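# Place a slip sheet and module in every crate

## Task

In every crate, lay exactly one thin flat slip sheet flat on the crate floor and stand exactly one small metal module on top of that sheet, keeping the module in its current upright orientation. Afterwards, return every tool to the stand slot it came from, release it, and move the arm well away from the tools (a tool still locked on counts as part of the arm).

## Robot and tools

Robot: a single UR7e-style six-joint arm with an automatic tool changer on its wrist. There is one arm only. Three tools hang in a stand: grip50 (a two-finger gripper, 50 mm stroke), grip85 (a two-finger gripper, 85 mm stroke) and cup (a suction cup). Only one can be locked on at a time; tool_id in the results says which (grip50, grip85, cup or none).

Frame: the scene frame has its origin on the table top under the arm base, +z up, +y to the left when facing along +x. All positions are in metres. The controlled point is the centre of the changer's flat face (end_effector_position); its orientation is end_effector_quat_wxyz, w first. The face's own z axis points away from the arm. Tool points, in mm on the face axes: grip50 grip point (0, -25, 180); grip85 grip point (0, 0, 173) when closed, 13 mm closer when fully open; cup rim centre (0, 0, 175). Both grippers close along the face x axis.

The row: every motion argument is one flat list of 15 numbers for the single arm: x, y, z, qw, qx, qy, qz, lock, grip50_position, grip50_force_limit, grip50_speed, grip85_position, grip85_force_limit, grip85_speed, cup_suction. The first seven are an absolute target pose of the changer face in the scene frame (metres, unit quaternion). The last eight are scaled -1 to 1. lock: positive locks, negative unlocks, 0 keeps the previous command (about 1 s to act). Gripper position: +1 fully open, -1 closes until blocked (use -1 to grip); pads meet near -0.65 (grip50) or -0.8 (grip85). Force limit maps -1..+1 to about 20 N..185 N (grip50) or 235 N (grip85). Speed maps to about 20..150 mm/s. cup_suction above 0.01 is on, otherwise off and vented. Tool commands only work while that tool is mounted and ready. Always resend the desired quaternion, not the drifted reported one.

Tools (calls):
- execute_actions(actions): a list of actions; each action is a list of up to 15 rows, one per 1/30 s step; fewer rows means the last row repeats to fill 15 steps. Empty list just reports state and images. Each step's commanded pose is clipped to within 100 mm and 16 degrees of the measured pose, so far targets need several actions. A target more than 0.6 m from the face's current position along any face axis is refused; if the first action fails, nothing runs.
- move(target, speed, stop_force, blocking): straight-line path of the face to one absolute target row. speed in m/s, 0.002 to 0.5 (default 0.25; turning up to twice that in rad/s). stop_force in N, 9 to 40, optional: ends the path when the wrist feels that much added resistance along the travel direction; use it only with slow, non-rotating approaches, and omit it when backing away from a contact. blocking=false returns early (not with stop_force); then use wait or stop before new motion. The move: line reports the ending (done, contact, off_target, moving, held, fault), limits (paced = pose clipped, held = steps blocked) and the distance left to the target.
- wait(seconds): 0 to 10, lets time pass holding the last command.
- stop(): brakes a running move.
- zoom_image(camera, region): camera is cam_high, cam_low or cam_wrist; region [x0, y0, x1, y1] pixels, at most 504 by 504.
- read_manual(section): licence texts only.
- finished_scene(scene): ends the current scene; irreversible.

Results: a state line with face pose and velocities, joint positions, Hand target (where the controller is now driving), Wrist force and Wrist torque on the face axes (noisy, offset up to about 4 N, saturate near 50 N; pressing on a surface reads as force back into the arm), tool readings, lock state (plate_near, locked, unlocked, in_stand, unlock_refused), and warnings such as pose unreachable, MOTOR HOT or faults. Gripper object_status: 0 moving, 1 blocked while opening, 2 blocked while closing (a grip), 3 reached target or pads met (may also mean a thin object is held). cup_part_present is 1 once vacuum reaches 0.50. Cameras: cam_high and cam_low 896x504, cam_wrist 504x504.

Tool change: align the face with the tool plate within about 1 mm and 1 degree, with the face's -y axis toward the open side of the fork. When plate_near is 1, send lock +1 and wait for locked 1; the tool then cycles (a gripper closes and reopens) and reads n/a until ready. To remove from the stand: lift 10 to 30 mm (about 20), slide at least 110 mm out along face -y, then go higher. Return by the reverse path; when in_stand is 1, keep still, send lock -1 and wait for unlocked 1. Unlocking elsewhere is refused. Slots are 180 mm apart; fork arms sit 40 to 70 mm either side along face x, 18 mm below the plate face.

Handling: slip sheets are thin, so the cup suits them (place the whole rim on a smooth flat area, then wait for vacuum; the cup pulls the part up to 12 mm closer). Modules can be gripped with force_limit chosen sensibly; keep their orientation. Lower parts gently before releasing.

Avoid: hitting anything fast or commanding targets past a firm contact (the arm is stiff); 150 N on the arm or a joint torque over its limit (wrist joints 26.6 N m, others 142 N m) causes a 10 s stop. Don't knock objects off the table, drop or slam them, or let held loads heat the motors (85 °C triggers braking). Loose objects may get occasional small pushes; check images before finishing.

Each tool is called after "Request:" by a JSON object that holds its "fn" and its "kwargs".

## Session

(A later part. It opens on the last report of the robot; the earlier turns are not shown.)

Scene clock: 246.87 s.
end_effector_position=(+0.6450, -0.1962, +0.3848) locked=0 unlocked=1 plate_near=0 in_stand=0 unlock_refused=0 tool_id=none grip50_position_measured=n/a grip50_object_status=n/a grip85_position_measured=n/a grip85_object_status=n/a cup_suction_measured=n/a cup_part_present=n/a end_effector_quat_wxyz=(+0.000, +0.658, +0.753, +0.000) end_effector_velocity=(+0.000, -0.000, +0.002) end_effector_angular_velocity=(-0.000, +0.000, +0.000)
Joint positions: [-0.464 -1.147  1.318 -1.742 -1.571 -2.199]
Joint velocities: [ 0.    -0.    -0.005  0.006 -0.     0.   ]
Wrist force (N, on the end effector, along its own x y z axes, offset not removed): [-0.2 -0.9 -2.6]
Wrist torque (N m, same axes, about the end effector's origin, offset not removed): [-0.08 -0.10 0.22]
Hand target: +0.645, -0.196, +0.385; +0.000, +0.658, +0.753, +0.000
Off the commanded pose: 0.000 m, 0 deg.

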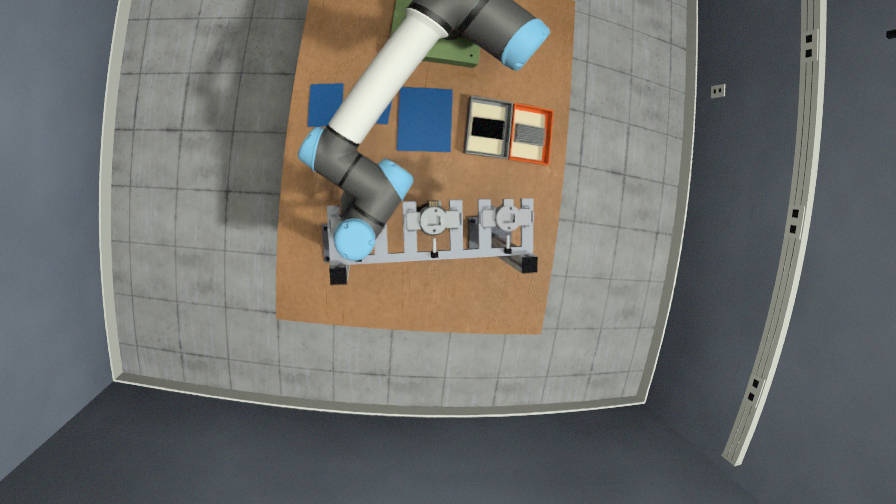

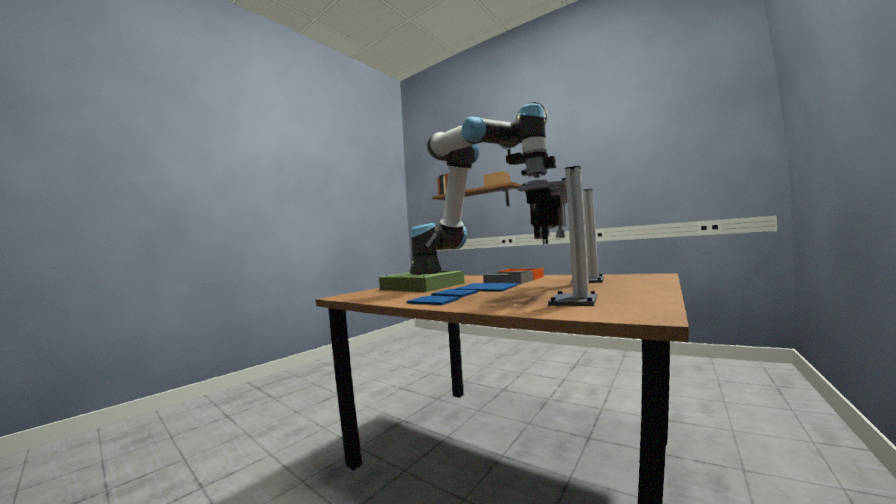

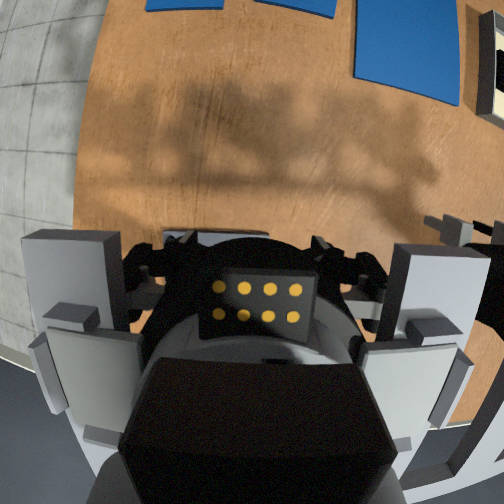

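Request:
{"fn": "move", "kwargs": {"target": [0.38,-0.15,0.5,0,0.658,0.753,0,0,0,0,0,1,-0.6,-0.5,0]}}

Request:
{"fn": "finished_scene", "kwargs": {"scene": 1}}

Scene clock: 250.10 s.
end_effector_position=(+0.3802, -0.1503, +0.4997) locked=0 unlocked=1 plate_near=0 in_stand=0 unlock_refused=0 tool_id=none grip50_position_measured=n/a grip50_object_status=n/a grip85_position_measured=n/a grip85_object_status=n/a cup_suction_measured=n/a cup_part_present=n/a end_effector_quat_wxyz=(+0.000, +0.658, +0.753, +0.000) end_effector_velocity=(-0.002, +0.000, +0.001) end_effector_angular_velocity=(+0.001, +0.000, +0.001)
Joint positions: [-0.678 -1.819  1.759 -1.511 -1.571 -2.413]
Joint velocities: [-0.002 -0.003  0.001  0.003  0.    -0.003]
Wrist force (N, on the end effector, along its own x y z axes, offset not removed): [-1.7 2.2 -0.1]
Wrist torque (N m, same axes, about the end effector's origin, offset not removed): [0.03 0.18 0.16]
Hand target: +0.380, -0.150, +0.500; +0.000, +0.658, +0.753, +0.000
Off the commanded pose: 0.001 m, 0 deg.
move: done

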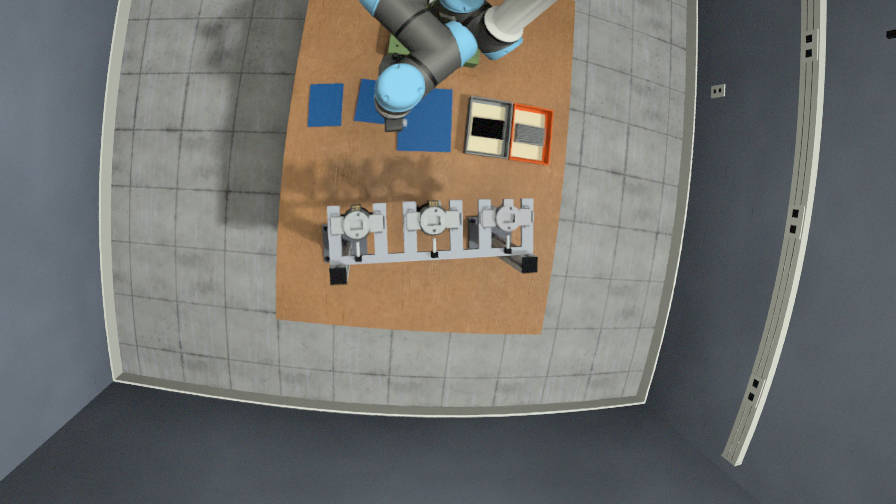

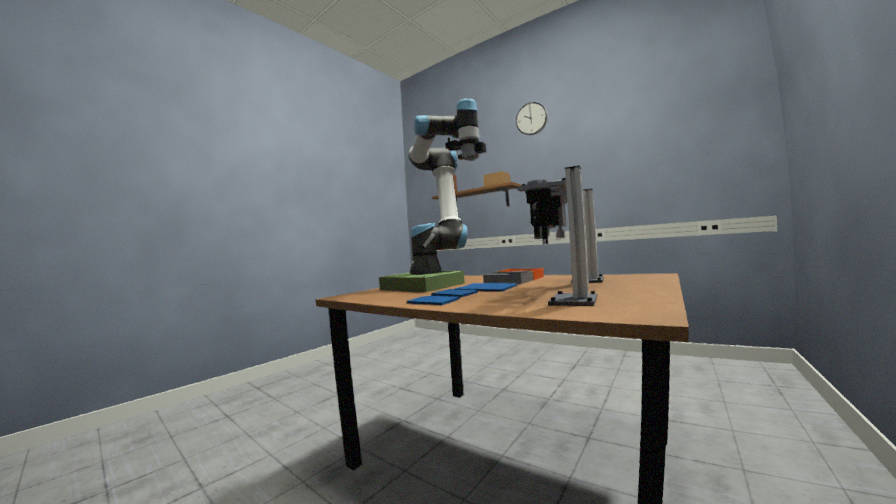

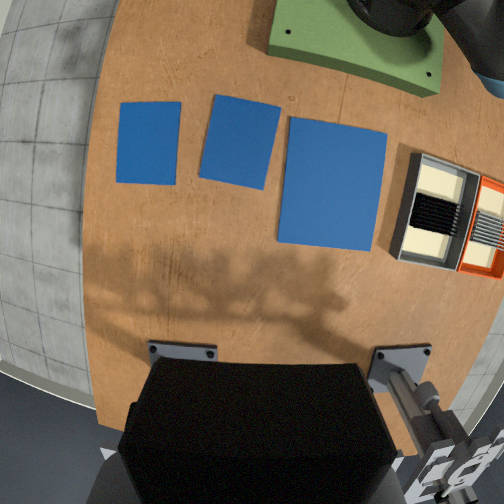

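The scene is finished: the task was done.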